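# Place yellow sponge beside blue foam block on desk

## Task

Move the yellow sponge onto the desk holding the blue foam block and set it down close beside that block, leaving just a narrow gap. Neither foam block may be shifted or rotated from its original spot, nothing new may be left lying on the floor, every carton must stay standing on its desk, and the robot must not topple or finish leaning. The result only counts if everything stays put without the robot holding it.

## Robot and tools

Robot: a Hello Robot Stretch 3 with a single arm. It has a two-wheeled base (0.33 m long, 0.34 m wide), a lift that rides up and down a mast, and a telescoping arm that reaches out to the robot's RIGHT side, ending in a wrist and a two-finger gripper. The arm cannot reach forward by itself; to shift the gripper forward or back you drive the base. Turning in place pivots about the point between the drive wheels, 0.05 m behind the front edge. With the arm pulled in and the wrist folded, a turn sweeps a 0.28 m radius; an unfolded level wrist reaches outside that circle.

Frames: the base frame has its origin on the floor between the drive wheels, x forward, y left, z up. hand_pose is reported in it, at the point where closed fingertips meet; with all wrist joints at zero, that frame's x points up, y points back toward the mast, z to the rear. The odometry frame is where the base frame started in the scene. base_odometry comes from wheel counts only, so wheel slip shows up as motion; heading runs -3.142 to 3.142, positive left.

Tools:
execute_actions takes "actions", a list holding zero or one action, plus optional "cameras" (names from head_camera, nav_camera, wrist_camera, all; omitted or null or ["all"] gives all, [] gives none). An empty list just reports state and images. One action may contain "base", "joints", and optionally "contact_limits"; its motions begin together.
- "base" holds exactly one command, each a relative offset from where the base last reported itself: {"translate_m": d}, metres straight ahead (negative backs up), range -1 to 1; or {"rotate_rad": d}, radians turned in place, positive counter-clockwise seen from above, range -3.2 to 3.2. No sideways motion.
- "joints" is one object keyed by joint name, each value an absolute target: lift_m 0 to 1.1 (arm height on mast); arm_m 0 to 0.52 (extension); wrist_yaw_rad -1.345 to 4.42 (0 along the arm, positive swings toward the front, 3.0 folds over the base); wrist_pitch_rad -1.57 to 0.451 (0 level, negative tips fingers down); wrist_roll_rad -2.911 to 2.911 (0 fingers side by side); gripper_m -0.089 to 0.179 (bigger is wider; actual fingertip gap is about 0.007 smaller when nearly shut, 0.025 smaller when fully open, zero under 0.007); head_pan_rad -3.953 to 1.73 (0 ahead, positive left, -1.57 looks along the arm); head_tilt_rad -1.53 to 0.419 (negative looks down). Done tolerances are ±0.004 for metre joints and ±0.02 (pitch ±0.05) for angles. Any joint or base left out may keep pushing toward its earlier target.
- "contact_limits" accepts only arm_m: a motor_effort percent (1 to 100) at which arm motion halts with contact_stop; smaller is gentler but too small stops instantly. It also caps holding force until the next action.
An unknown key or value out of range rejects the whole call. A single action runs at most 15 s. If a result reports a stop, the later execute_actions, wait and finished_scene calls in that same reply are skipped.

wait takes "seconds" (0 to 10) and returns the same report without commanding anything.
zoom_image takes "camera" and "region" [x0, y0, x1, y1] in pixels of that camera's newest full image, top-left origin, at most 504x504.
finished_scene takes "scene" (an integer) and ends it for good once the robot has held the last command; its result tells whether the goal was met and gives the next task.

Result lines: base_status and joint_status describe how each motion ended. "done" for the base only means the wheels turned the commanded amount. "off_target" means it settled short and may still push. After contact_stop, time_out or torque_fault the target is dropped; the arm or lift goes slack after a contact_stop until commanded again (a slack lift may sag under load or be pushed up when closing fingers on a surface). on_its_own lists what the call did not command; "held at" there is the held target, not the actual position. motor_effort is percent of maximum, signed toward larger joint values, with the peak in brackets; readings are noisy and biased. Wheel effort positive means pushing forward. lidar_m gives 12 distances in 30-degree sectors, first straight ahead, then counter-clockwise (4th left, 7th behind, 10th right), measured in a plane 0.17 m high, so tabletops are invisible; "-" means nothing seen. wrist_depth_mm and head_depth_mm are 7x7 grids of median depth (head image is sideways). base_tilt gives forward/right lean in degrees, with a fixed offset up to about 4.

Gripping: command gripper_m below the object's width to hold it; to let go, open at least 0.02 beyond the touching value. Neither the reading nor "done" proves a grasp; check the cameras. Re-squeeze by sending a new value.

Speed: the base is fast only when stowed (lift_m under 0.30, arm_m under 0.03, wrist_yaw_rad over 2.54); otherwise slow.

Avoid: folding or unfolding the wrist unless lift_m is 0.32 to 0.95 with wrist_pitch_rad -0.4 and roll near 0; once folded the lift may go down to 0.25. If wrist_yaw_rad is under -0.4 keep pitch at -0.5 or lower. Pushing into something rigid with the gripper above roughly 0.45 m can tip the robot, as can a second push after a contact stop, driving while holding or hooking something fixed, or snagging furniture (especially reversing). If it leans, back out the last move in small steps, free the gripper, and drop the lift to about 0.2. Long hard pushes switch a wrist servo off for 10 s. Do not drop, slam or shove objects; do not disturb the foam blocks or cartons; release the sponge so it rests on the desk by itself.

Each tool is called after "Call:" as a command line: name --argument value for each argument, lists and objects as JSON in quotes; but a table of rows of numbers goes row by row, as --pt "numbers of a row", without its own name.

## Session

Call:
execute_actions --actions '[]'

Scene clock: 0.00 s.
base_odometry: x=+0.000 y=+0.000 heading=+0.000 (m, m, rad; odometry frame)
turned_by_wheels: +0.000 (rad since the last result)
turned_by_imu: +0.000 (rad since the last result)
base_tilt: forward=-1.8 right=+0.5 (deg)
lidar_m: 2.06 2.49 2.15 1.85 2.47 2.08 1.82 1.87 1.24 1.60 1.37 2.04
head_depth_mm: 1867 2319 2313 2358 2309 2342 2016 / 1884 2351 2383 2391 2374 2417 2080 / 1892 2410 2461 2428 1829 2474 2064 / 1647 2470 2480 2536 1859 2011 1972 / 1658 2535 2545 2527 1904 2547 1961 / 1724 2615 2579 2587 2557 2633 2049 / 1667 2675 2693 2710 2688 2706 2025
base_status: not commanded
joint_positions: lift_m=+0.465 arm_m=+0.000 wrist_yaw_rad=+3.081 wrist_pitch_rad=-0.609 wrist_roll_rad=-0.002 gripper_m=+0.037 head_pan_rad=+0.020 head_tilt_rad=-0.006
joint_status: not commanded
motor_effort: left_wheel=+0 right_wheel=+0 lift_m=+25 arm_m=+1 wrist_yaw_rad=+0 wrist_pitch_rad=+4 wrist_roll_rad=+0 gripper_m=-1 head_pan_rad=+0 head_tilt_rad=+2 (%)
hand_pose: x=-0.0093 y=+0.0514 z=+0.4373 quat_wxyz=(+0.233, +0.680, +0.192, +0.669) (m; base frame)
wrist_depth_mm: - - - - - - - / - - - - - - - / - - - - - 976 933 / 932 925 864 884 847 827 799 / 783 755 757 738 745 704 694 / 675 652 668 655 - 616 597 / 605 579 - - 554 549 534
pictures: head_camera (sideways: a quarter turn clockwise sets it upright), nav_camera (sideways: a quarter turn counterclockwise sets it upright), wrist_camera
Images, in order (width x height): head_camera 896x504, nav_camera 672x504, wrist_camera 644x364.

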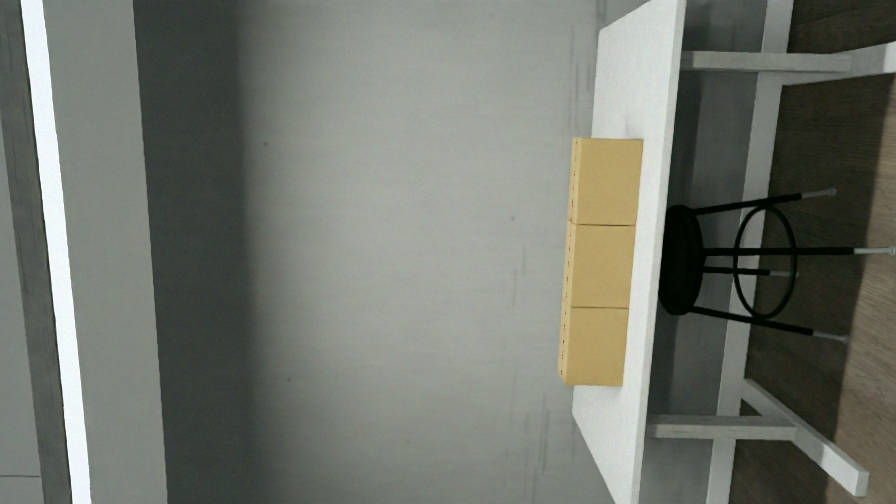

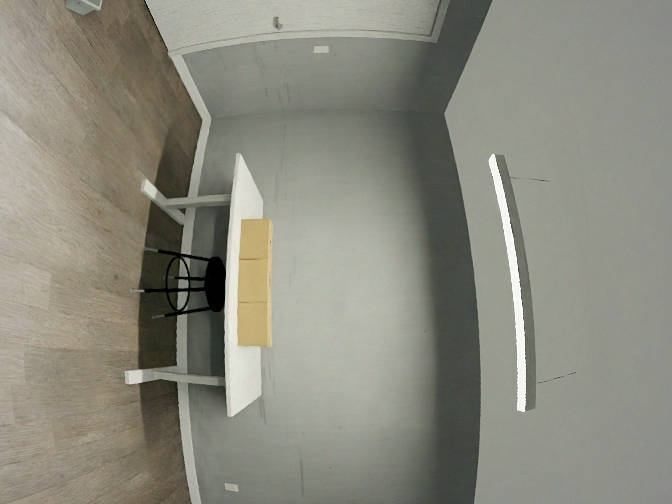

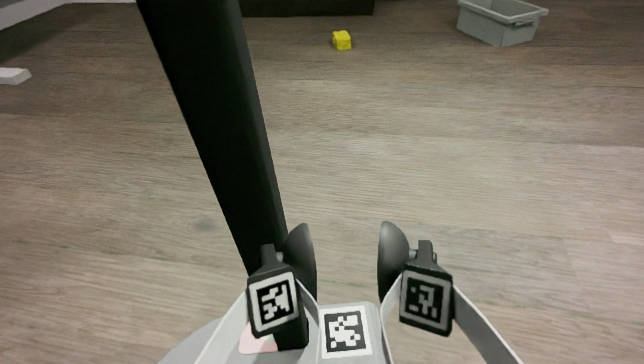

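Call:
execute_actions --actions '[{"joints":{"head_pan_rad":1.45,"head_tilt_rad":-0.6,"lift_m":0.29,"wrist_pitch_rad":-0.4,"wrist_yaw_rad":3.0}}]' --cameras '["head_camera","nav_camera"]'

Call:
execute_actions --actions '[{"joints":{"head_pan_rad":-1.9,"head_tilt_rad":-0.4}}]' --cameras '["head_camera","nav_camera"]'

Scene clock: 2.87 s.
base_odometry: x=+0.000 y=+0.000 heading=+0.000 (m, m, rad; odometry frame)
turned_by_wheels: +0.000 (rad since the last result)
turned_by_imu: +0.000 (rad since the last result)
base_tilt: forward=-1.8 right=+0.7 (deg)
lidar_m: 2.06 2.49 2.16 1.85 2.48 2.08 1.82 1.87 1.24 1.60 1.36 2.04
head_depth_mm: 1793 1967 2230 2321 1773 1450 1222 / 1791 1974 2206 2293 1752 1448 1222 / 1790 2000 2246 2271 1753 1423 1219 / 1755 1986 2264 2186 1745 1408 1207 / 1747 1964 2224 2176 1735 1413 1200 / 1777 1987 2246 2212 1713 1403 1192 / 1764 1982 2167 2210 1706 1392 1186
base_status: not commanded
joint_positions: lift_m=+0.290 arm_m=+0.000 wrist_yaw_rad=+3.003 wrist_pitch_rad=-0.421 wrist_roll_rad=-0.002 gripper_m=+0.037 head_pan_rad=+1.443 head_tilt_rad=-0.592
joint_status: all done
motor_effort: left_wheel=+0(0) right_wheel=+0(1) lift_m=+17(20) arm_m=+0(0) wrist_yaw_rad=-2(3) wrist_pitch_rad=+6(6) wrist_roll_rad=+0(0) gripper_m=+0(1) head_pan_rad=+4(56) head_tilt_rad=-3(31) (%)
hand_pose: x=+0.0097 y=+0.0773 z=+0.3024 quat_wxyz=(+0.195, +0.699, +0.100, +0.680) (m; base frame)
wrist_depth_mm: - - - - - - - / - - - - - - - / - - - - - - 945 / 894 855 824 792 776 751 735 / 696 675 676 656 643 614 597 / 573 558 - 545 - 514 507 / 483 494 - - 443 434 441
pictures: head_camera (sideways: a quarter turn clockwise sets it upright), nav_camera (sideways: a quarter turn counterclockwise sets it upright)
Images, in order (width x height): head_camera 896x504, nav_camera 672x504.

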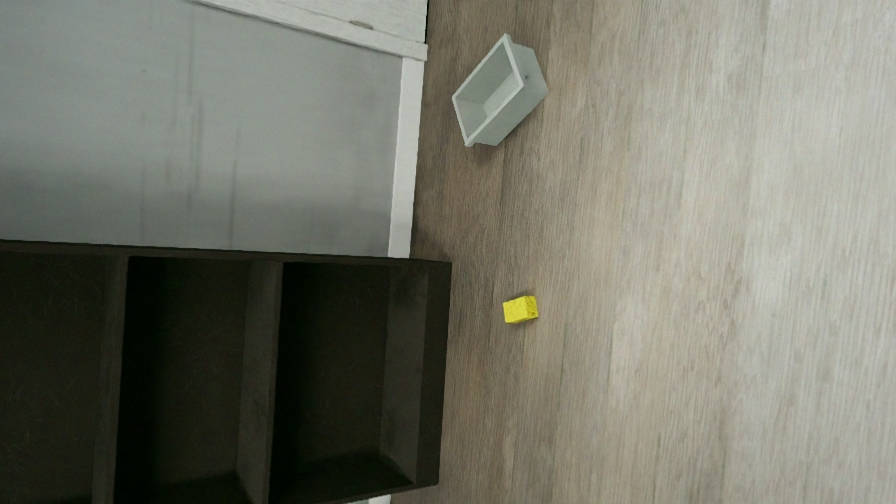

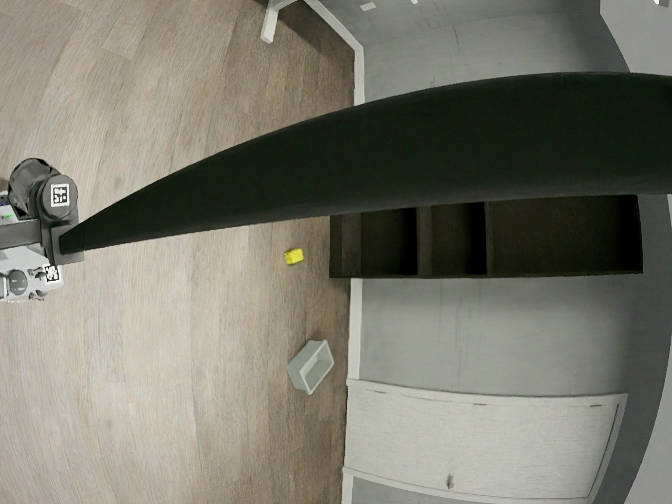

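Scene clock: 4.90 s.
base_odometry: x=+0.000 y=+0.000 heading=+0.000 (m, m, rad; odometry frame)
turned_by_wheels: +0.000 (rad since the last result)
turned_by_imu: +0.000 (rad since the last result)
base_tilt: forward=-1.8 right=+0.7 (deg)
lidar_m: 2.06 2.49 2.15 1.85 2.47 2.08 1.82 1.87 1.25 1.60 1.37 2.04
head_depth_mm: 1410 1524 1631 1084 2009 1671 1358 / 1392 1505 972 999 1918 1559 1318 / 1370 1486 953 987 1908 1660 1341 / 1353 1454 943 974 1903 1650 1342 / 1329 1446 924 961 1894 1645 1334 / 1319 1413 913 948 1855 1634 1319 / 1303 1399 900 938 1824 1629 1328
base_status: not commanded
joint_positions: lift_m=+0.290 arm_m=+0.000 wrist_yaw_rad=+3.003 wrist_pitch_rad=-0.421 wrist_roll_rad=-0.002 gripper_m=+0.037 head_pan_rad=-1.893 head_tilt_rad=-0.409
joint_status: all done
motor_effort: left_wheel=+0(0) right_wheel=+0(0) lift_m=+18(17) arm_m=+1(0) wrist_yaw_rad=-3(3) wrist_pitch_rad=+5(6) wrist_roll_rad=+0(0) gripper_m=+0(1) head_pan_rad=-5(55) head_tilt_rad=+3(19) (%)
hand_pose: x=+0.0097 y=+0.0773 z=+0.3024 quat_wxyz=(+0.195, +0.699, +0.100, +0.680) (m; base frame)
wrist_depth_mm: - - - - - - - / - - - - - - - / - - - - - - 939 / 879 881 823 809 774 769 745 / 682 678 688 652 643 608 598 / 571 555 - 536 - 513 501 / 485 496 - - 446 445 426
pictures: head_camera (sideways: a quarter turn clockwise sets it upright), nav_camera (sideways: a quarter turn counterclockwise sets it upright)
Images, in order (width x height): head_camera 896x504, nav_camera 672x504.

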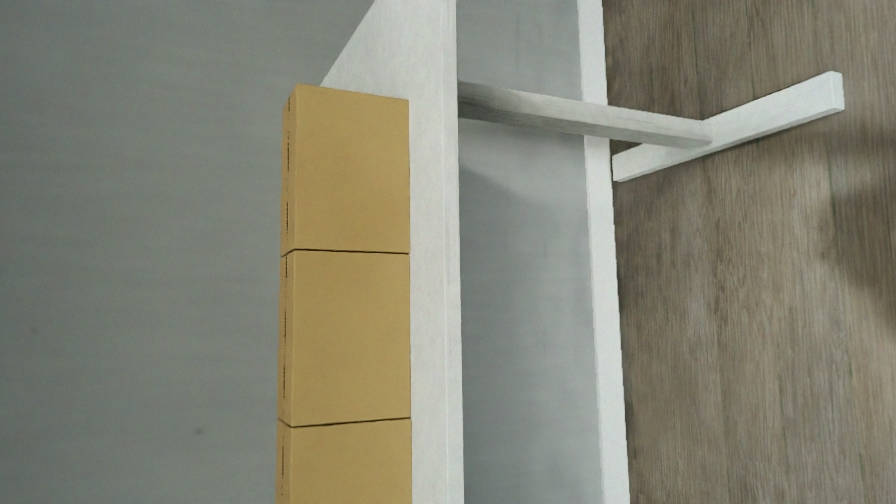

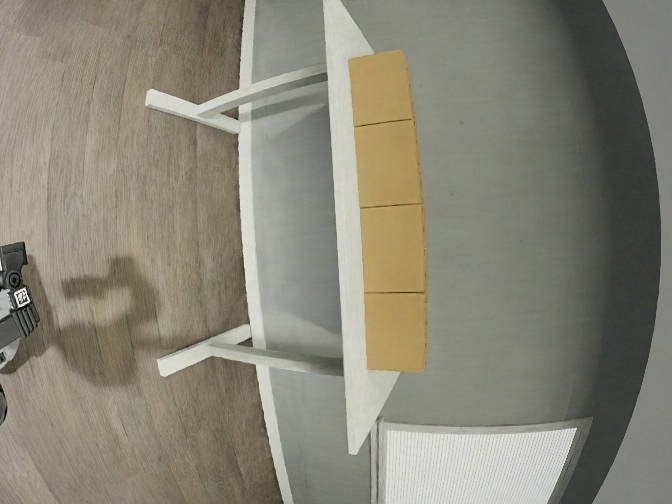

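Call:
execute_actions --actions '[{"base":{"rotate_rad":1.82},"joints":{"head_pan_rad":1.1,"head_tilt_rad":-0.35}}]' --cameras '["head_camera","nav_camera"]'

Call:
execute_actions --actions '[{"base":{"translate_m":1.0},"joints":{"head_pan_rad":-0.9,"head_tilt_rad":-1.0}}]' --cameras '["head_camera"]'

Scene clock: 8.57 s.
base_odometry: x=+0.000 y=+0.000 heading=+1.820 (m, m, rad; odometry frame)
turned_by_wheels: +1.820 (rad since the last result)
turned_by_imu: +1.800 (rad since the last result)
base_tilt: forward=-1.7 right=+0.5 (deg)
lidar_m: 2.03 2.08 1.82 2.32 1.25 1.60 1.36 2.22 1.80 1.99 2.23 1.85
head_depth_mm: 1954 2081 1618 2435 2408 1771 1411 / 1924 2089 1597 2403 2348 1756 1406 / 1909 2044 1577 2397 2344 1749 1390 / 1930 2060 1595 2406 2335 1731 1385 / 1916 2041 2154 2361 2216 1735 1380 / 1932 2049 2157 2414 2278 1712 1371 / 1912 2038 2186 2377 2277 1699 1378
base_status: done
joint_positions: lift_m=+0.290 arm_m=+0.000 wrist_yaw_rad=+3.003 wrist_pitch_rad=-0.421 wrist_roll_rad=-0.002 gripper_m=+0.037 head_pan_rad=+1.093 head_tilt_rad=-0.359
joint_status: all done
motor_effort: left_wheel=-2(9) right_wheel=+2(8) lift_m=+18(18) arm_m=-1(1) wrist_yaw_rad=-3(3) wrist_pitch_rad=+6(6) wrist_roll_rad=+0(0) gripper_m=+1(1) head_pan_rad=+4(56) head_tilt_rad=+4(11) (%)
hand_pose: x=+0.0097 y=+0.0773 z=+0.3024 quat_wxyz=(+0.195, +0.699, +0.100, +0.680) (m; base frame)
wrist_depth_mm: - - - - - - - / - - - - - - - / - - - - - - 945 / 887 870 820 796 771 746 727 / 676 678 684 656 641 613 616 / 568 549 - 548 - 518 506 / 485 496 - - 447 444 440
pictures: head_camera (sideways: a quarter turn clockwise sets it upright), nav_camera (sideways: a quarter turn counterclockwise sets it upright)
Images, in order (width x height): head_camera 896x504, nav_camera 672x504.

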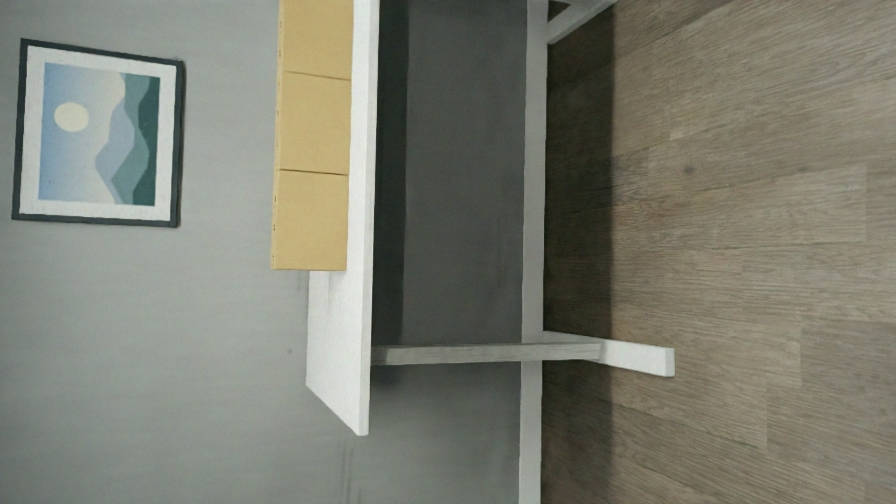

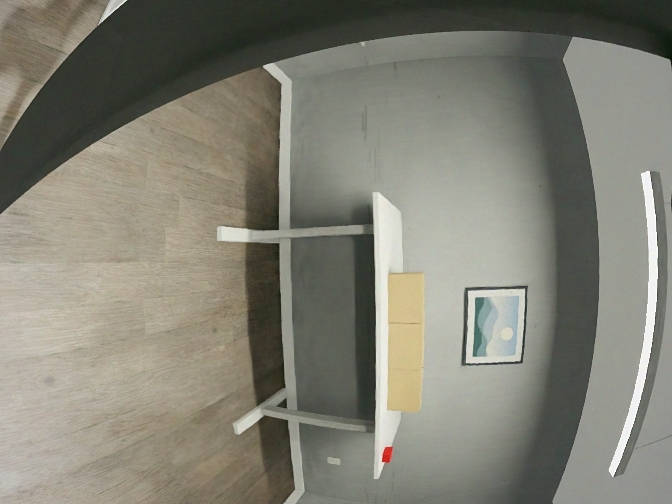

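Scene clock: 13.60 s.
base_odometry: x=-0.246 y=+0.969 heading=+1.820 (m, m, rad; odometry frame)
turned_by_wheels: +0.000 (rad since the last result)
turned_by_imu: -0.002 (rad since the last result)
base_tilt: forward=-1.8 right=+0.5 (deg)
lidar_m: 1.03 1.77 1.35 1.71 2.48 2.03 2.37 2.73 2.32 1.83 1.03 1.22
head_depth_mm: 1519 1891 1780 1514 1368 1226 1107 / 1460 1796 1764 1528 1361 1217 1109 / 1375 1686 1743 1521 1344 1221 - / 1303 1581 1732 1510 1334 1216 - / 1019 1265 1528 1500 1323 1195 1096 / 1114 1358 1544 1476 1331 1186 1076 / 1087 1061 1492 1444 1326 1180 1073
base_status: done
joint_positions: lift_m=+0.290 arm_m=+0.000 wrist_yaw_rad=+3.003 wrist_pitch_rad=-0.420 wrist_roll_rad=-0.002 gripper_m=+0.037 head_pan_rad=-0.893 head_tilt_rad=-0.988
joint_status: all done
motor_effort: left_wheel=-2(6) right_wheel=+2(6) lift_m=+19(18) arm_m=+0(0) wrist_yaw_rad=-2(3) wrist_pitch_rad=+5(6) wrist_roll_rad=+0(0) gripper_m=+1(1) head_pan_rad=-3(54) head_tilt_rad=-6(35) (%)
hand_pose: x=+0.0098 y=+0.0774 z=+0.3025 quat_wxyz=(+0.195, +0.699, +0.099, +0.680) (m; base frame)
wrist_depth_mm: - - - - - - - / - - - - - - - / - - - - - 975 995 / 871 844 820 803 785 763 741 / 695 679 686 659 638 613 601 / 574 566 - 542 - 507 508 / 485 491 - - 450 446 439
pictures: head_camera (sideways: a quarter turn clockwise sets it upright)
Images, in order (width x height): head_camera 896x504.

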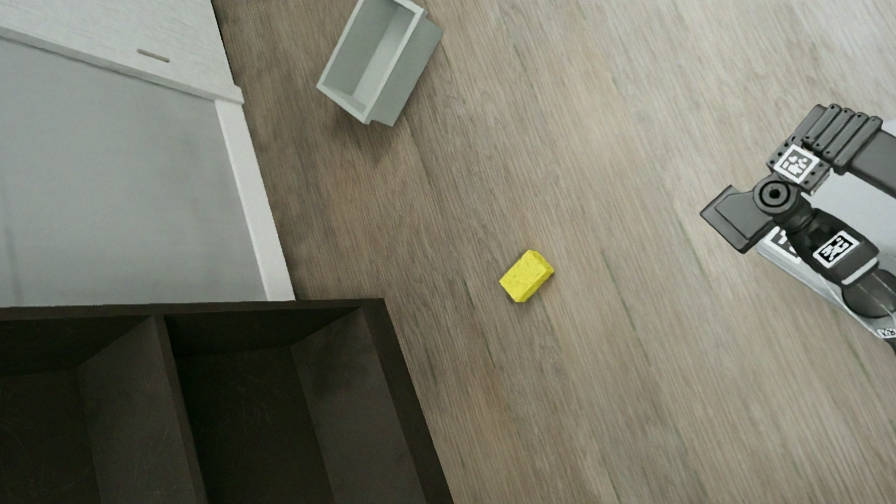

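Call:
execute_actions --actions '[{"base":{"translate_m":0.417},"joints":{"head_pan_rad":1.6,"head_tilt_rad":-0.3,"gripper_m":0.13}}]' --cameras '["head_camera"]'

Call:
execute_actions --actions '[{"joints":{"lift_m":0.33,"arm_m":0.06,"head_pan_rad":-1.5,"head_tilt_rad":-1.1}}]' --cameras '[]'

Call:
execute_actions --actions '[{"joints":{"wrist_yaw_rad":0.0,"arm_m":0.3}}]' --cameras '[]'

Call:
execute_actions --actions '[{"joints":{"wrist_pitch_rad":-1.55,"wrist_roll_rad":-1.5,"arm_m":0.39,"lift_m":0.29}}]' --cameras '["head_camera","wrist_camera"]'

Scene clock: 17.63 s.
base_odometry: x=-0.349 y=+1.373 heading=+1.820 (m, m, rad; odometry frame)
turned_by_wheels: +0.000 (rad since the last result)
turned_by_imu: -0.001 (rad since the last result)
base_tilt: forward=-1.7 right=+0.5 (deg)
lidar_m: 0.61 1.26 1.16 1.64 2.19 2.40 2.78 2.62 2.65 1.32 0.82 0.84
head_depth_mm: 1318 1394 1459 1266 1629 1707 1467 / 1385 1439 1526 1129 1277 1657 1416 / 1442 1522 1618 1115 1835 1860 1442 / 1502 1591 1666 1088 1933 1832 1438 / 1584 1682 1741 1127 2083 1830 1444 / 1679 1799 1284 1196 2206 1833 1434 / 1783 1915 1286 1285 2333 1804 1417
base_status: done
joint_positions: lift_m=+0.290 arm_m=+0.000 wrist_yaw_rad=+3.003 wrist_pitch_rad=-0.420 wrist_roll_rad=-0.002 gripper_m=+0.130 head_pan_rad=+1.593 head_tilt_rad=-0.310
joint_status: all done
motor_effort: left_wheel=-2(6) right_wheel=+1(6) lift_m=+19(18) arm_m=+0(1) wrist_yaw_rad=-2(2) wrist_pitch_rad=+5(5) wrist_roll_rad=+0(0) gripper_m=+1(99) head_pan_rad=+4(53) head_tilt_rad=+5(33) (%)
hand_pose: x=+0.0098 y=+0.0774 z=+0.3025 quat_wxyz=(+0.195, +0.699, +0.099, +0.680) (m; base frame)
wrist_depth_mm: - - - - - - - / - - - - - - - / - - - - - 980 967 / 889 853 844 814 774 764 731 / 704 666 661 650 633 623 595 / 573 564 - 541 521 - 508 / 486 - - - 455 437 438
pictures: head_camera (sideways: a quarter turn clockwise sets it upright)
Images, in order (width x height): head_camera 896x504.

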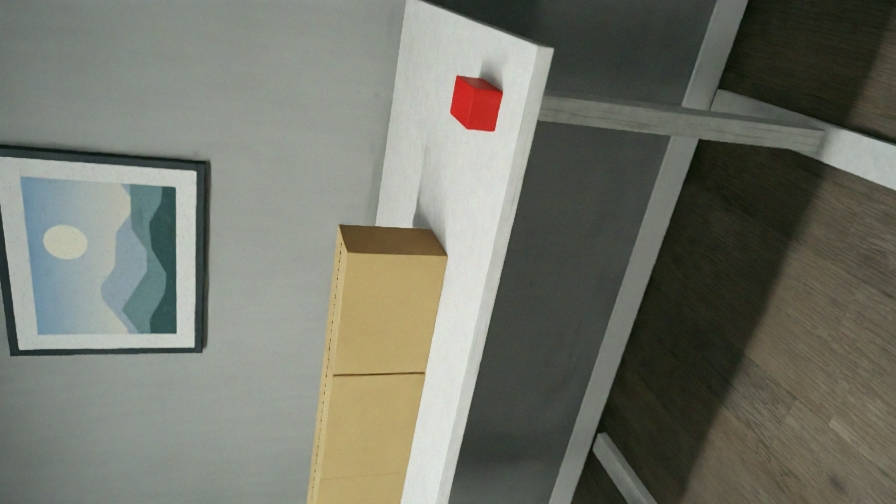

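Scene clock: 19.57 s.
base_odometry: x=-0.349 y=+1.373 heading=+1.820 (m, m, rad; odometry frame)
turned_by_wheels: +0.000 (rad since the last result)
turned_by_imu: +0.000 (rad since the last result)
base_tilt: forward=-1.6 right=+0.7 (deg)
lidar_m: 0.61 1.26 1.16 1.64 2.20 2.40 2.78 2.62 2.66 1.32 0.82 0.84
head_depth_mm: 2105 1836 1630 1459 1326 1207 1125 / 2087 1822 1599 1442 1311 1208 - / 2027 1809 1581 1432 1319 - - / 1752 1789 1592 1414 1306 - - / 1502 1718 1570 1414 1297 1193 1088 / 1292 1470 1384 1374 1279 1176 1082 / 801 885 1340 1299 1263 1166 1074
base_status: not commanded
joint_positions: lift_m=+0.330 arm_m=+0.060 wrist_yaw_rad=+3.003 wrist_pitch_rad=-0.420 wrist_roll_rad=-0.002 gripper_m=+0.130 head_pan_rad=-1.493 head_tilt_rad=-1.087
joint_status: all done
motor_effort: left_wheel=-2(2) right_wheel=+1(2) lift_m=+30(32) arm_m=+6(6) wrist_yaw_rad=-3(2) wrist_pitch_rad=+5(5) wrist_roll_rad=+0(0) gripper_m=+0(0) head_pan_rad=-4(57) head_tilt_rad=-6(39) (%)
hand_pose: x=+0.0098 y=+0.0175 z=+0.3420 quat_wxyz=(+0.195, +0.699, +0.099, +0.680) (m; base frame)
wrist_depth_mm: - - - - - - - / - - - - - - - / - - - - - - - / - 965 891 862 837 817 815 / 758 746 736 707 696 687 645 / 623 617 - 600 572 - 549 / 525 - - - 490 475 481
pictures: none
No camera images: the call's "cameras" was empty. Leave "cameras" out to get every camera's image.

Scene clock: 22.57 s.
base_odometry: x=-0.349 y=+1.373 heading=+1.820 (m, m, rad; odometry frame)
turned_by_wheels: +0.000 (rad since the last result)
turned_by_imu: +0.000 (rad since the last result)
base_tilt: forward=-1.8 right=+0.5 (deg)
lidar_m: 0.61 1.26 1.16 1.63 2.20 2.40 2.78 2.62 2.66 1.32 0.82 0.85
head_depth_mm: 2118 1825 1617 1458 1313 1205 1119 / 2086 1816 1593 1445 1305 1198 - / 2035 1805 1564 1443 1306 - - / 1751 1817 1588 1388 1294 1220 - / 1503 1728 1578 1417 1286 1184 1090 / 1289 1474 1375 1378 1279 1175 1077 / 794 882 1346 1304 1263 1157 1069
base_status: not commanded
joint_positions: lift_m=+0.330 arm_m=+0.300 wrist_yaw_rad=+0.003 wrist_pitch_rad=-0.420 wrist_roll_rad=-0.002 gripper_m=+0.130 head_pan_rad=-1.493 head_tilt_rad=-1.087
joint_status: all done
motor_effort: left_wheel=-2(2) right_wheel=+1(1) lift_m=+30(30) arm_m=+6(7) wrist_yaw_rad=-2(3) wrist_pitch_rad=+5(5) wrist_roll_rad=+0(0) gripper_m=+0(1) head_pan_rad=-4(4) head_tilt_rad=-6(6) (%)
hand_pose: x=-0.0208 y=-0.6688 z=+0.3420 quat_wxyz=(+0.693, +0.149, -0.690, -0.146) (m; base frame)
wrist_depth_mm: 535 664 864 - - - - / 554 675 910 - - - - / 558 705 946 - - - - / 592 720 865 864 783 688 812 / 584 715 727 690 653 663 663 / 362 629 591 582 573 - 560 / 401 487 511 494 488 473 478
pictures: none
No camera images: the call's "cameras" was empty. Leave "cameras" out to get every camera's image.

Scene clock: 24.47 s.
base_odometry: x=-0.349 y=+1.373 heading=+1.820 (m, m, rad; odometry frame)
turned_by_wheels: +0.000 (rad since the last result)
turned_by_imu: +0.000 (rad since the last result)
base_tilt: forward=-1.6 right=+0.6 (deg)
lidar_m: 0.61 1.25 1.16 1.64 2.20 2.41 2.79 2.63 2.65 1.32 0.82 0.84
head_depth_mm: 2123 1843 1604 1456 1310 1202 1116 / 2091 1824 1588 1444 1316 1198 - / 2031 1802 1577 1430 1296 - - / 1740 1785 1592 1401 1296 1223 - / 1503 1714 1587 1413 1283 1184 1096 / 1287 1459 1377 1376 1285 1174 1082 / 794 881 1346 1313 1263 1166 1074
base_status: not commanded
joint_positions: lift_m=+0.290 arm_m=+0.390 wrist_yaw_rad=+0.002 wrist_pitch_rad=-1.542 wrist_roll_rad=-1.494 gripper_m=+0.130 head_pan_rad=-1.493 head_tilt_rad=-1.087
joint_status: all done
motor_effort: left_wheel=-2(2) right_wheel=+2(1) lift_m=+18(27) arm_m=+7(7) wrist_yaw_rad=-1(3) wrist_pitch_rad=-3(5) wrist_roll_rad=-3(3) gripper_m=+0(0) head_pan_rad=-4(5) head_tilt_rad=-5(6) (%)
hand_pose: x=-0.0214 y=-0.5181 z=+0.1722 quat_wxyz=(+0.717, +0.696, -0.027, -0.026) (m; base frame)
wrist_depth_mm: 316 317 315 316 311 310 309 / 323 324 325 323 316 317 313 / 330 331 328 328 325 328 322 / 340 341 337 328 337 334 333 / 346 349 342 296 340 340 338 / 356 357 350 351 345 - 349 / 366 364 360 361 357 359 353
pictures: head_camera (sideways: a quarter turn clockwise sets it upright), wrist_camera
Images, in order (width x height): head_camera 896x504, wrist_camera 644x364.

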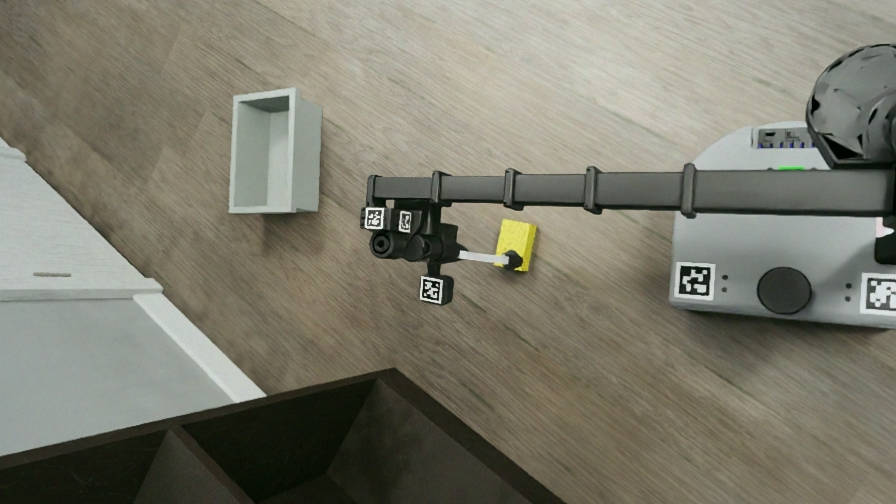

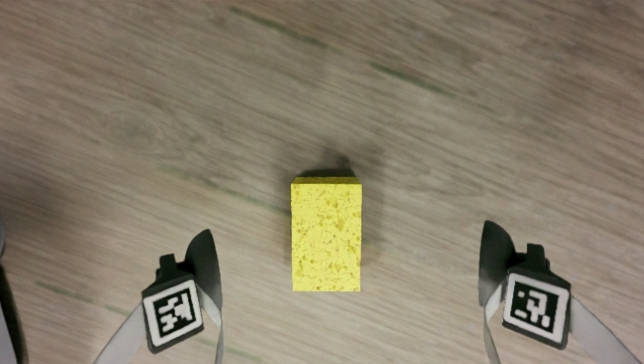

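Call:
execute_actions --actions '[{"base":{"translate_m":-0.033},"joints":{"arm_m":0.382,"lift_m":0.14}}]' --cameras '["wrist_camera"]'

Scene clock: 26.97 s.
base_odometry: x=-0.341 y=+1.341 heading=+1.820 (m, m, rad; odometry frame)
turned_by_wheels: +0.000 (rad since the last result)
turned_by_imu: +0.000 (rad since the last result)
base_tilt: forward=-1.9 right=+0.6 (deg)
lidar_m: 0.64 1.30 1.17 1.65 2.23 2.37 2.76 3.03 2.64 1.37 0.83 0.88
head_depth_mm: 2123 1845 1612 1453 1322 1197 1108 / 2100 1816 1586 1444 1310 1202 1129 / 2033 1802 1567 1443 1299 - - / 1819 1778 1571 1442 1292 1222 - / 1545 1729 1578 1426 1291 1180 1086 / 1334 1545 1493 1391 1279 1174 1081 / 1085 937 1354 1325 1275 1168 1077
base_status: done
joint_positions: lift_m=+0.140 arm_m=+0.382 wrist_yaw_rad=+0.002 wrist_pitch_rad=-1.542 wrist_roll_rad=-1.494 gripper_m=+0.130 head_pan_rad=-1.493 head_tilt_rad=-1.087
joint_status: all done
motor_effort: left_wheel=-2(6) right_wheel=+2(1) lift_m=+19(17) arm_m=-6(7) wrist_yaw_rad=-2(2) wrist_pitch_rad=-3(3) wrist_roll_rad=-3(3) gripper_m=+0(0) head_pan_rad=-4(4) head_tilt_rad=-5(6) (%)
hand_pose: x=-0.0214 y=-0.5106 z=+0.0222 quat_wxyz=(+0.716, +0.697, -0.026, -0.026) (m; base frame)
wrist_depth_mm: 173 171 171 170 168 168 167 / 175 175 174 173 173 171 172 / 181 180 178 177 177 176 174 / 184 183 182 135 179 179 179 / 188 189 186 139 183 184 183 / 193 193 190 142 187 - 187 / 199 197 196 146 193 192 192
pictures: wrist_camera
Images, in order (width x height): wrist_camera 644x364.

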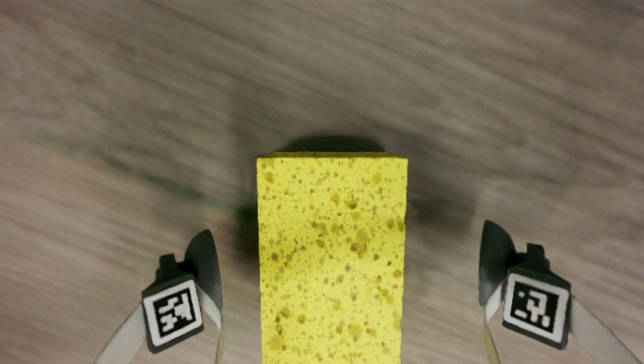

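Call:
execute_actions --actions '[{"joints":{"gripper_m":0.03}}]' --cameras '[]'

Call:
execute_actions --actions '[{"joints":{"lift_m":0.24}}]' --cameras '["wrist_camera"]'

Call:
execute_actions --actions '[{"joints":{"lift_m":0.34,"arm_m":0.2,"wrist_roll_rad":0,"wrist_pitch_rad":-0.4,"head_pan_rad":-2.2,"head_tilt_rad":-0.25}}]' --cameras '["head_camera"]'

Call:
execute_actions --actions '[{"joints":{"arm_m":0.0,"wrist_yaw_rad":3.0,"head_pan_rad":-3.2}}]'

Scene clock: 29.03 s.
base_odometry: x=-0.341 y=+1.341 heading=+1.820 (m, m, rad; odometry frame)
turned_by_wheels: +0.000 (rad since the last result)
turned_by_imu: +0.000 (rad since the last result)
base_tilt: forward=-1.8 right=+0.5 (deg)
lidar_m: 0.64 1.30 1.17 1.65 2.22 2.37 2.75 3.02 2.64 1.37 0.83 0.87
head_depth_mm: 2105 1852 1623 1450 1318 1211 1101 / 2110 1833 1580 1437 1301 1203 1129 / 2035 1820 1582 1460 1302 - - / 1819 1779 1564 1441 1294 1219 - / 1538 1736 1582 1422 1279 1192 1092 / 1330 1536 1503 1381 1271 1172 1083 / 1091 940 1341 1322 1277 1171 1074
base_status: not commanded
joint_positions: lift_m=+0.140 arm_m=+0.382 wrist_yaw_rad=+0.002 wrist_pitch_rad=-1.542 wrist_roll_rad=-1.494 gripper_m=+0.031 head_pan_rad=-1.493 head_tilt_rad=-1.087
joint_status: all done
motor_effort: left_wheel=-2(2) right_wheel=+2(1) lift_m=+18(18) arm_m=-6(5) wrist_yaw_rad=-2(2) wrist_pitch_rad=-2(2) wrist_roll_rad=-3(3) gripper_m=-17(100) head_pan_rad=-4(4) head_tilt_rad=-6(6) (%)
hand_pose: x=-0.0214 y=-0.5106 z=+0.0222 quat_wxyz=(+0.716, +0.697, -0.026, -0.026) (m; base frame)
wrist_depth_mm: 172 171 171 170 169 168 168 / 176 176 175 174 173 172 171 / 181 180 178 177 176 175 175 / 184 183 184 133 134 180 178 / 188 188 187 136 136 184 182 / 194 192 191 140 139 187 188 / 199 197 197 143 143 194 192
pictures: none
No camera images: the call's "cameras" was empty. Leave "cameras" out to get every camera's image.

Scene clock: 30.77 s.
base_odometry: x=-0.341 y=+1.341 heading=+1.820 (m, m, rad; odometry frame)
turned_by_wheels: +0.000 (rad since the last result)
turned_by_imu: +0.000 (rad since the last result)
base_tilt: forward=-1.9 right=+0.7 (deg)
lidar_m: 0.64 1.30 1.17 1.65 2.22 2.37 2.76 3.04 2.63 1.36 0.83 0.87
head_depth_mm: 2124 1820 1617 1450 1312 1207 1113 / 2094 1822 1583 1438 1307 1196 - / 2034 1813 1583 1435 1305 - - / 1824 1813 1573 1394 1292 1214 - / 1532 1717 1587 1409 1287 1189 1091 / 1332 1544 1500 1392 1277 1170 1087 / 1087 938 1344 1318 1278 1168 1077
base_status: not commanded
joint_positions: lift_m=+0.240 arm_m=+0.382 wrist_yaw_rad=+0.002 wrist_pitch_rad=-1.543 wrist_roll_rad=-1.494 gripper_m=+0.031 head_pan_rad=-1.493 head_tilt_rad=-1.087
joint_status: all done
motor_effort: left_wheel=-2(2) right_wheel=+1(2) lift_m=+30(31) arm_m=-6(6) wrist_yaw_rad=-2(1) wrist_pitch_rad=-3(2) wrist_roll_rad=-3(3) gripper_m=-17(18) head_pan_rad=-4(4) head_tilt_rad=-6(6) (%)
hand_pose: x=-0.0214 y=-0.5106 z=+0.1216 quat_wxyz=(+0.716, +0.697, -0.026, -0.026) (m; base frame)
wrist_depth_mm: 268 268 265 264 263 262 261 / 276 272 272 270 268 267 267 / 280 280 278 276 276 272 272 / 289 287 286 133 133 283 280 / 296 294 290 136 136 287 282 / 303 298 298 139 138 291 292 / 309 309 306 143 144 302 299
pictures: wrist_camera
Images, in order (width x height): wrist_camera 644x364.

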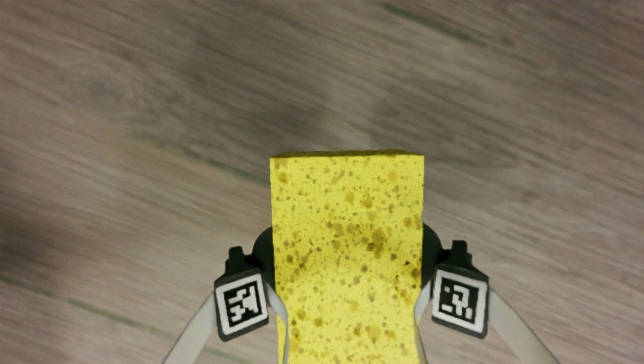

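Scene clock: 33.37 s.
base_odometry: x=-0.341 y=+1.341 heading=+1.820 (m, m, rad; odometry frame)
turned_by_wheels: +0.000 (rad since the last result)
turned_by_imu: +0.000 (rad since the last result)
base_tilt: forward=-1.7 right=+0.6 (deg)
lidar_m: 0.64 1.30 1.17 1.65 2.22 2.37 2.75 3.04 2.64 1.36 0.83 0.87
head_depth_mm: 3004 3160 3324 3511 2836 1995 1526 / 2857 3087 3239 3446 2781 1962 1523 / 2890 2995 3188 2767 2753 1938 1502 / 2832 2977 3092 3050 2746 1953 1507 / 2738 2888 3032 3008 2719 1931 1501 / 2664 2842 3034 3151 2721 1925 1501 / 2645 2768 2977 3120 2672 1930 1452
base_status: not commanded
joint_positions: lift_m=+0.340 arm_m=+0.200 wrist_yaw_rad=+0.002 wrist_pitch_rad=-0.422 wrist_roll_rad=-0.005 gripper_m=+0.031 head_pan_rad=-2.193 head_tilt_rad=-0.261
joint_status: all done
motor_effort: left_wheel=-2(2) right_wheel=+1(2) lift_m=+30(31) arm_m=-6(5) wrist_yaw_rad=+0(1) wrist_pitch_rad=+6(6) wrist_roll_rad=+3(4) gripper_m=-18(17) head_pan_rad=-4(46) head_tilt_rad=+5(38) (%)
hand_pose: x=-0.0211 y=-0.5692 z=+0.3515 quat_wxyz=(+0.694, +0.149, -0.689, -0.147) (m; base frame)
wrist_depth_mm: 600 732 986 - - - - / 627 759 - - - - - / 385 792 - - 892 - - / 418 803 899 133 133 811 812 / 513 751 749 136 136 688 672 / 498 527 633 139 139 574 561 / 436 508 505 143 143 488 492
pictures: head_camera (sideways: a quarter turn clockwise sets it upright)
Images, in order (width x height): head_camera 896x504.

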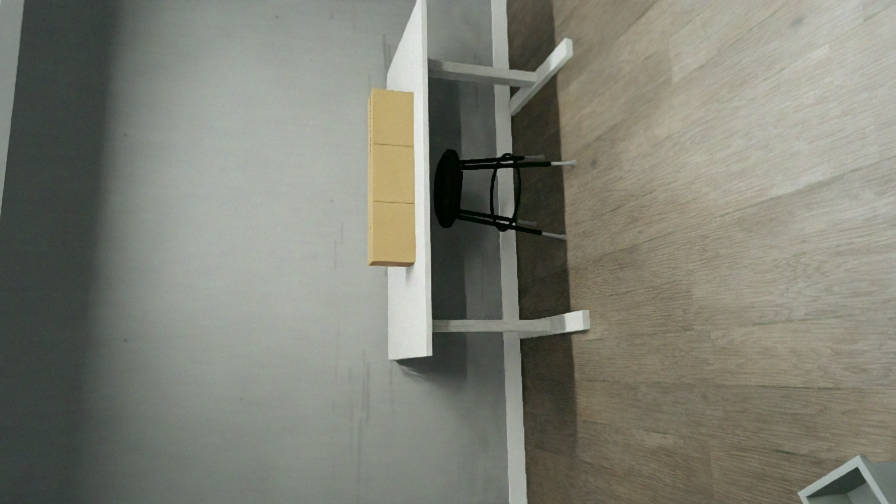

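Scene clock: 36.07 s.
base_odometry: x=-0.341 y=+1.341 heading=+1.820 (m, m, rad; odometry frame)
turned_by_wheels: +0.000 (rad since the last result)
turned_by_imu: +0.000 (rad since the last result)
base_tilt: forward=-1.6 right=+0.4 (deg)
lidar_m: 0.64 1.30 1.17 1.65 2.21 2.37 2.75 3.03 2.64 1.36 0.83 0.87
head_depth_mm: 2396 2477 2558 2713 2707 1993 1535 / 2476 2585 2655 2879 2786 1976 1523 / 2620 2736 2746 3011 2762 1980 1512 / 2665 2825 2340 3113 2766 1928 1498 / 2782 2939 3019 3253 2729 1927 1500 / 2902 3091 3284 3473 2700 1940 1500 / 3041 3216 3473 3652 2661 1919 1496
base_status: not commanded
joint_positions: lift_m=+0.340 arm_m=+0.000 wrist_yaw_rad=+2.997 wrist_pitch_rad=-0.422 wrist_roll_rad=-0.004 gripper_m=+0.031 head_pan_rad=-3.193 head_tilt_rad=-0.261
joint_status: all done
motor_effort: left_wheel=-2(2) right_wheel=+1(1) lift_m=+30(31) arm_m=-6(6) wrist_yaw_rad=+2(3) wrist_pitch_rad=+6(6) wrist_roll_rad=+2(3) gripper_m=-18(17) head_pan_rad=-4(57) head_tilt_rad=+5(4) (%)
hand_pose: x=+0.0111 y=+0.0763 z=+0.3516 quat_wxyz=(+0.198, +0.699, +0.098, +0.680) (m; base frame)
wrist_depth_mm: - - - - - - - / - - - - - - - / - - - - - - - / 999 951 930 133 133 833 842 / 775 763 - 136 137 695 672 / 638 628 - 140 139 584 575 / 536 529 - 142 143 488 492
pictures: head_camera (sideways: a quarter turn clockwise sets it upright), nav_camera (sideways: a quarter turn counterclockwise sets it upright), wrist_camera
Images, in order (width x height): head_camera 896x504, nav_camera 672x504, wrist_camera 644x364.

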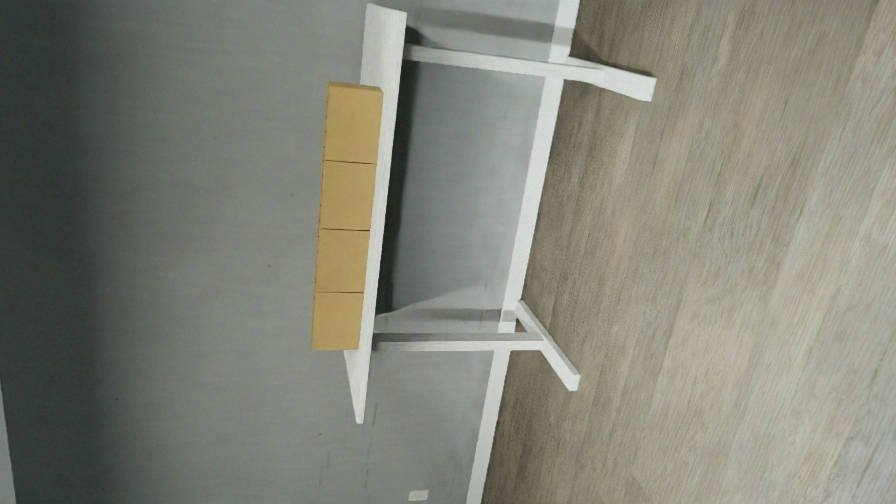

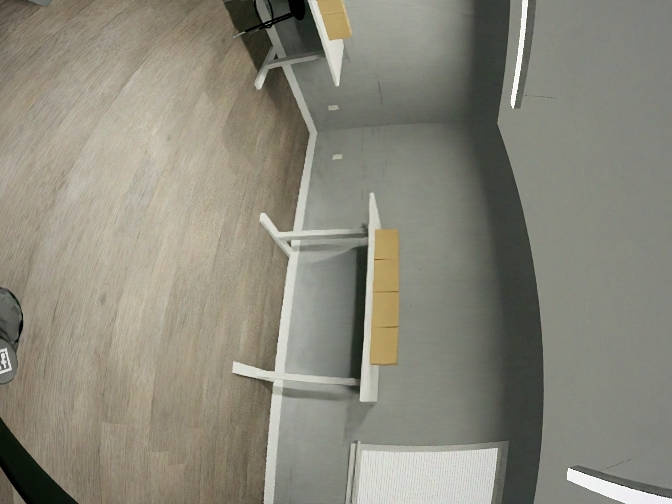

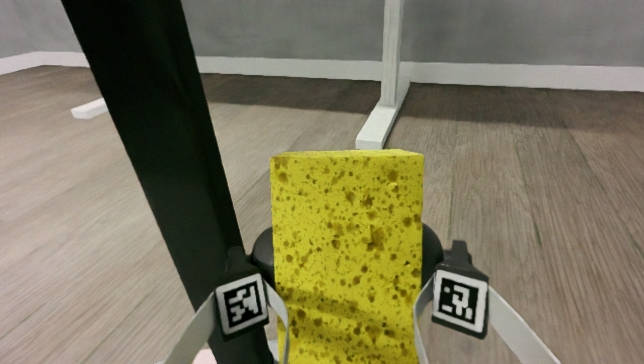

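Call:
execute_actions --actions '[{"joints":{"lift_m":0.29}}]' --cameras '[]'

Call:
execute_actions --actions '[{"base":{"rotate_rad":-2.83},"joints":{"head_pan_rad":0,"head_tilt_rad":-0.5}}]' --cameras '[]'

Call:
execute_actions --actions '[{"base":{"translate_m":1.0}}]' --cameras '[]'

Call:
execute_actions --actions '[{"base":{"translate_m":1.0}}]' --cameras '["nav_camera","head_camera"]'

Scene clock: 38.43 s.
base_odometry: x=-0.341 y=+1.341 heading=+1.820 (m, m, rad; odometry frame)
turned_by_wheels: +0.000 (rad since the last result)
turned_by_imu: +0.000 (rad since the last result)
base_tilt: forward=-1.7 right=+0.6 (deg)
lidar_m: 0.64 1.30 1.18 1.65 2.21 2.37 2.75 3.04 2.63 1.36 0.83 0.87
head_depth_mm: 2383 2477 2556 2709 2670 1981 1539 / 2496 2585 2659 2843 2827 1974 1526 / 2566 2722 2760 2989 2774 1973 1511 / 2669 2796 2315 3125 2751 1941 1510 / 2809 2929 2996 3260 2726 1929 1496 / 2895 2996 3248 3445 2714 1936 1501 / 3067 3221 3416 3686 2683 1900 1488
base_status: not commanded
joint_positions: lift_m=+0.290 arm_m=+0.000 wrist_yaw_rad=+2.997 wrist_pitch_rad=-0.421 wrist_roll_rad=-0.004 gripper_m=+0.031 head_pan_rad=-3.193 head_tilt_rad=-0.261
joint_status: all done
motor_effort: left_wheel=-2(2) right_wheel=+1(1) lift_m=+19(25) arm_m=-5(5) wrist_yaw_rad=+4(3) wrist_pitch_rad=+6(6) wrist_roll_rad=+2(2) gripper_m=-17(17) head_pan_rad=-5(4) head_tilt_rad=+4(4) (%)
hand_pose: x=+0.0111 y=+0.0763 z=+0.3023 quat_wxyz=(+0.198, +0.699, +0.098, +0.680) (m; base frame)
wrist_depth_mm: - - - - - - - / - - - - - - - / - - - - - 980 952 / 873 858 843 133 133 753 746 / 686 651 - 136 136 617 599 / 569 548 - 139 139 513 511 / 486 496 - 143 143 441 435
pictures: none
No camera images: the call's "cameras" was empty. Leave "cameras" out to get every camera's image.

Scene clock: 41.53 s.
base_odometry: x=-0.341 y=+1.341 heading=-1.010 (m, m, rad; odometry frame)
turned_by_wheels: -2.830 (rad since the last result)
turned_by_imu: -2.806 (rad since the last result)
base_tilt: forward=-1.8 right=+0.6 (deg)
lidar_m: 2.77 2.59 1.81 0.83 0.88 0.64 1.09 1.60 1.17 1.82 2.81 2.37
head_depth_mm: 2556 2106 2933 2723 1995 1547 1283 / 2749 2795 3103 2724 1975 1543 1287 / 2965 3189 3439 2650 1937 1540 1270 / 3266 3476 3695 2656 1945 1530 1263 / 3535 3805 3989 2578 1904 1526 1261 / 3272 3482 3735 2607 1891 1504 1249 / 2953 3103 3345 2592 1890 1504 1252
base_status: done
joint_positions: lift_m=+0.290 arm_m=+0.000 wrist_yaw_rad=+2.997 wrist_pitch_rad=-0.421 wrist_roll_rad=-0.004 gripper_m=+0.031 head_pan_rad=-0.007 head_tilt_rad=-0.494
joint_status: all done
motor_effort: left_wheel=+1(11) right_wheel=-1(5) lift_m=+18(18) arm_m=-5(6) wrist_yaw_rad=+3(3) wrist_pitch_rad=+6(6) wrist_roll_rad=+2(2) gripper_m=-18(18) head_pan_rad=+4(55) head_tilt_rad=-2(20) (%)
hand_pose: x=+0.0111 y=+0.0764 z=+0.3023 quat_wxyz=(+0.198, +0.699, +0.098, +0.680) (m; base frame)
wrist_depth_mm: 678 - 859 - - - - / 708 - 930 - - - - / 732 802 911 - - 967 954 / 671 676 823 133 133 757 747 / 582 636 - 136 136 615 607 / 550 546 - 139 139 516 505 / 478 499 - 143 144 440 439
pictures: none
No camera images: the call's "cameras" was empty. Leave "cameras" out to get every camera's image.

Scene clock: 46.57 s.
base_odometry: x=+0.191 y=+0.494 heading=-1.010 (m, m, rad; odometry frame)
turned_by_wheels: +0.000 (rad since the last result)
turned_by_imu: -0.001 (rad since the last result)
base_tilt: forward=-1.8 right=+0.7 (deg)
lidar_m: 2.47 1.73 1.84 1.86 1.64 1.34 1.61 1.94 2.00 2.43 1.75 1.80
head_depth_mm: 1921 2010 1755 2246 1976 1557 1284 / 2048 2197 2376 2510 1913 1549 1284 / 2209 2411 2593 2668 1941 1532 1268 / 2396 2656 2871 2677 1922 1527 1266 / 2621 2884 3156 2647 1949 1521 1257 / 2498 2701 2925 2589 1900 1531 1255 / 2316 2480 2676 2540 1892 1511 1255
base_status: done
joint_positions: lift_m=+0.290 arm_m=+0.000 wrist_yaw_rad=+2.997 wrist_pitch_rad=-0.421 wrist_roll_rad=-0.004 gripper_m=+0.031 head_pan_rad=-0.007 head_tilt_rad=-0.495
joint_status: not commanded
motor_effort: left_wheel=+2(10) right_wheel=-2(4) lift_m=+18(18) arm_m=-5(5) wrist_yaw_rad=+3(1) wrist_pitch_rad=+6(6) wrist_roll_rad=+2(2) gripper_m=-18(18) head_pan_rad=+4(4) head_tilt_rad=-2(3) (%)
hand_pose: x=+0.0110 y=+0.0764 z=+0.3023 quat_wxyz=(+0.197, +0.699, +0.098, +0.681) (m; base frame)
wrist_depth_mm: - - - - - - - / - - - - - - - / - - - - - - 949 / 891 866 807 133 134 747 748 / 692 680 - 137 136 631 593 / 566 562 - 139 139 517 509 / 488 494 - 142 143 434 439
pictures: none
No camera images: the call's "cameras" was empty. Leave "cameras" out to get every camera's image.

Scene clock: 51.60 s.
base_odometry: x=+0.722 y=-0.352 heading=-1.010 (m, m, rad; odometry frame)
turned_by_wheels: +0.000 (rad since the last result)
turned_by_imu: -0.001 (rad since the last result)
base_tilt: forward=-1.8 right=+0.5 (deg)
lidar_m: 1.65 1.26 1.13 1.37 2.32 2.21 2.60 2.59 2.59 1.58 0.98 1.42
head_depth_mm: 1266 1343 1441 1556 1690 1556 1282 / 1365 1455 1566 1708 1821 1545 1281 / 1462 1595 1713 1885 1935 1537 1277 / 1590 1736 1920 2119 1935 1534 1271 / 1770 1939 2142 2320 1927 1519 1259 / 1759 1885 2080 2248 1909 1523 1258 / 1620 1728 1876 2047 1895 1504 1243
base_status: done
joint_positions: lift_m=+0.290 arm_m=+0.000 wrist_yaw_rad=+2.997 wrist_pitch_rad=-0.421 wrist_roll_rad=-0.004 gripper_m=+0.031 head_pan_rad=-0.007 head_tilt_rad=-0.495
joint_status: not commanded
motor_effort: left_wheel=+1(10) right_wheel=-1(3) lift_m=+18(18) arm_m=-5(5) wrist_yaw_rad=+2(2) wrist_pitch_rad=+6(6) wrist_roll_rad=+2(2) gripper_m=-18(17) head_pan_rad=+4(4) head_tilt_rad=-2(3) (%)
hand_pose: x=+0.0109 y=+0.0764 z=+0.3023 quat_wxyz=(+0.197, +0.699, +0.098, +0.681) (m; base frame)
wrist_depth_mm: - - - - - - - / - - - - - - - / - - - - - 977 942 / 888 843 819 133 134 764 746 / 715 674 - 136 136 605 603 / 566 565 - 139 139 519 516 / 477 494 - 143 143 441 436
pictures: head_camera (sideways: a quarter turn clockwise sets it upright), nav_camera (sideways: a quarter turn counterclockwise sets it upright)
Images, in order (width x height): head_camera 896x504, nav_camera 672x504.

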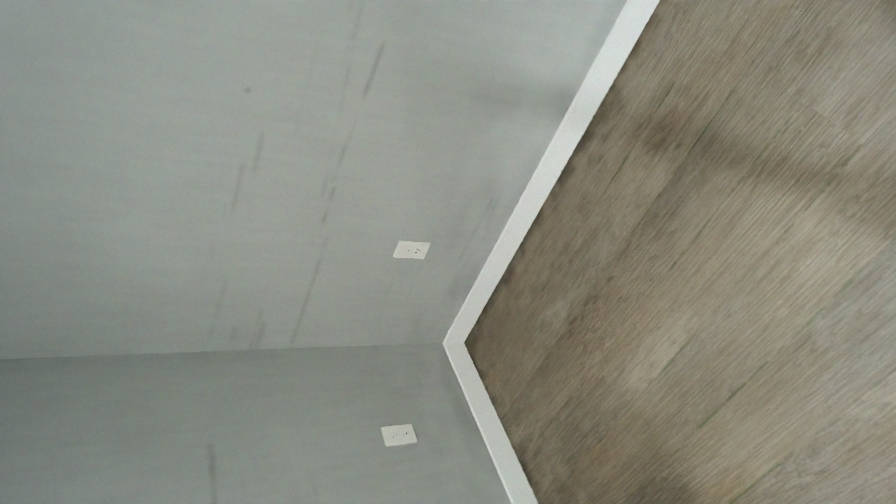

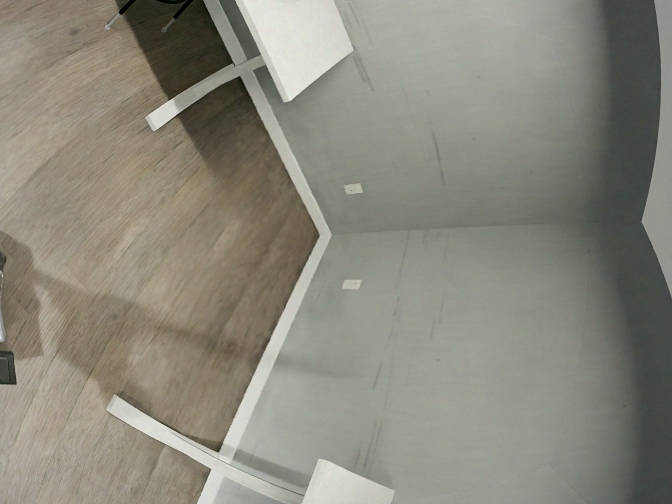

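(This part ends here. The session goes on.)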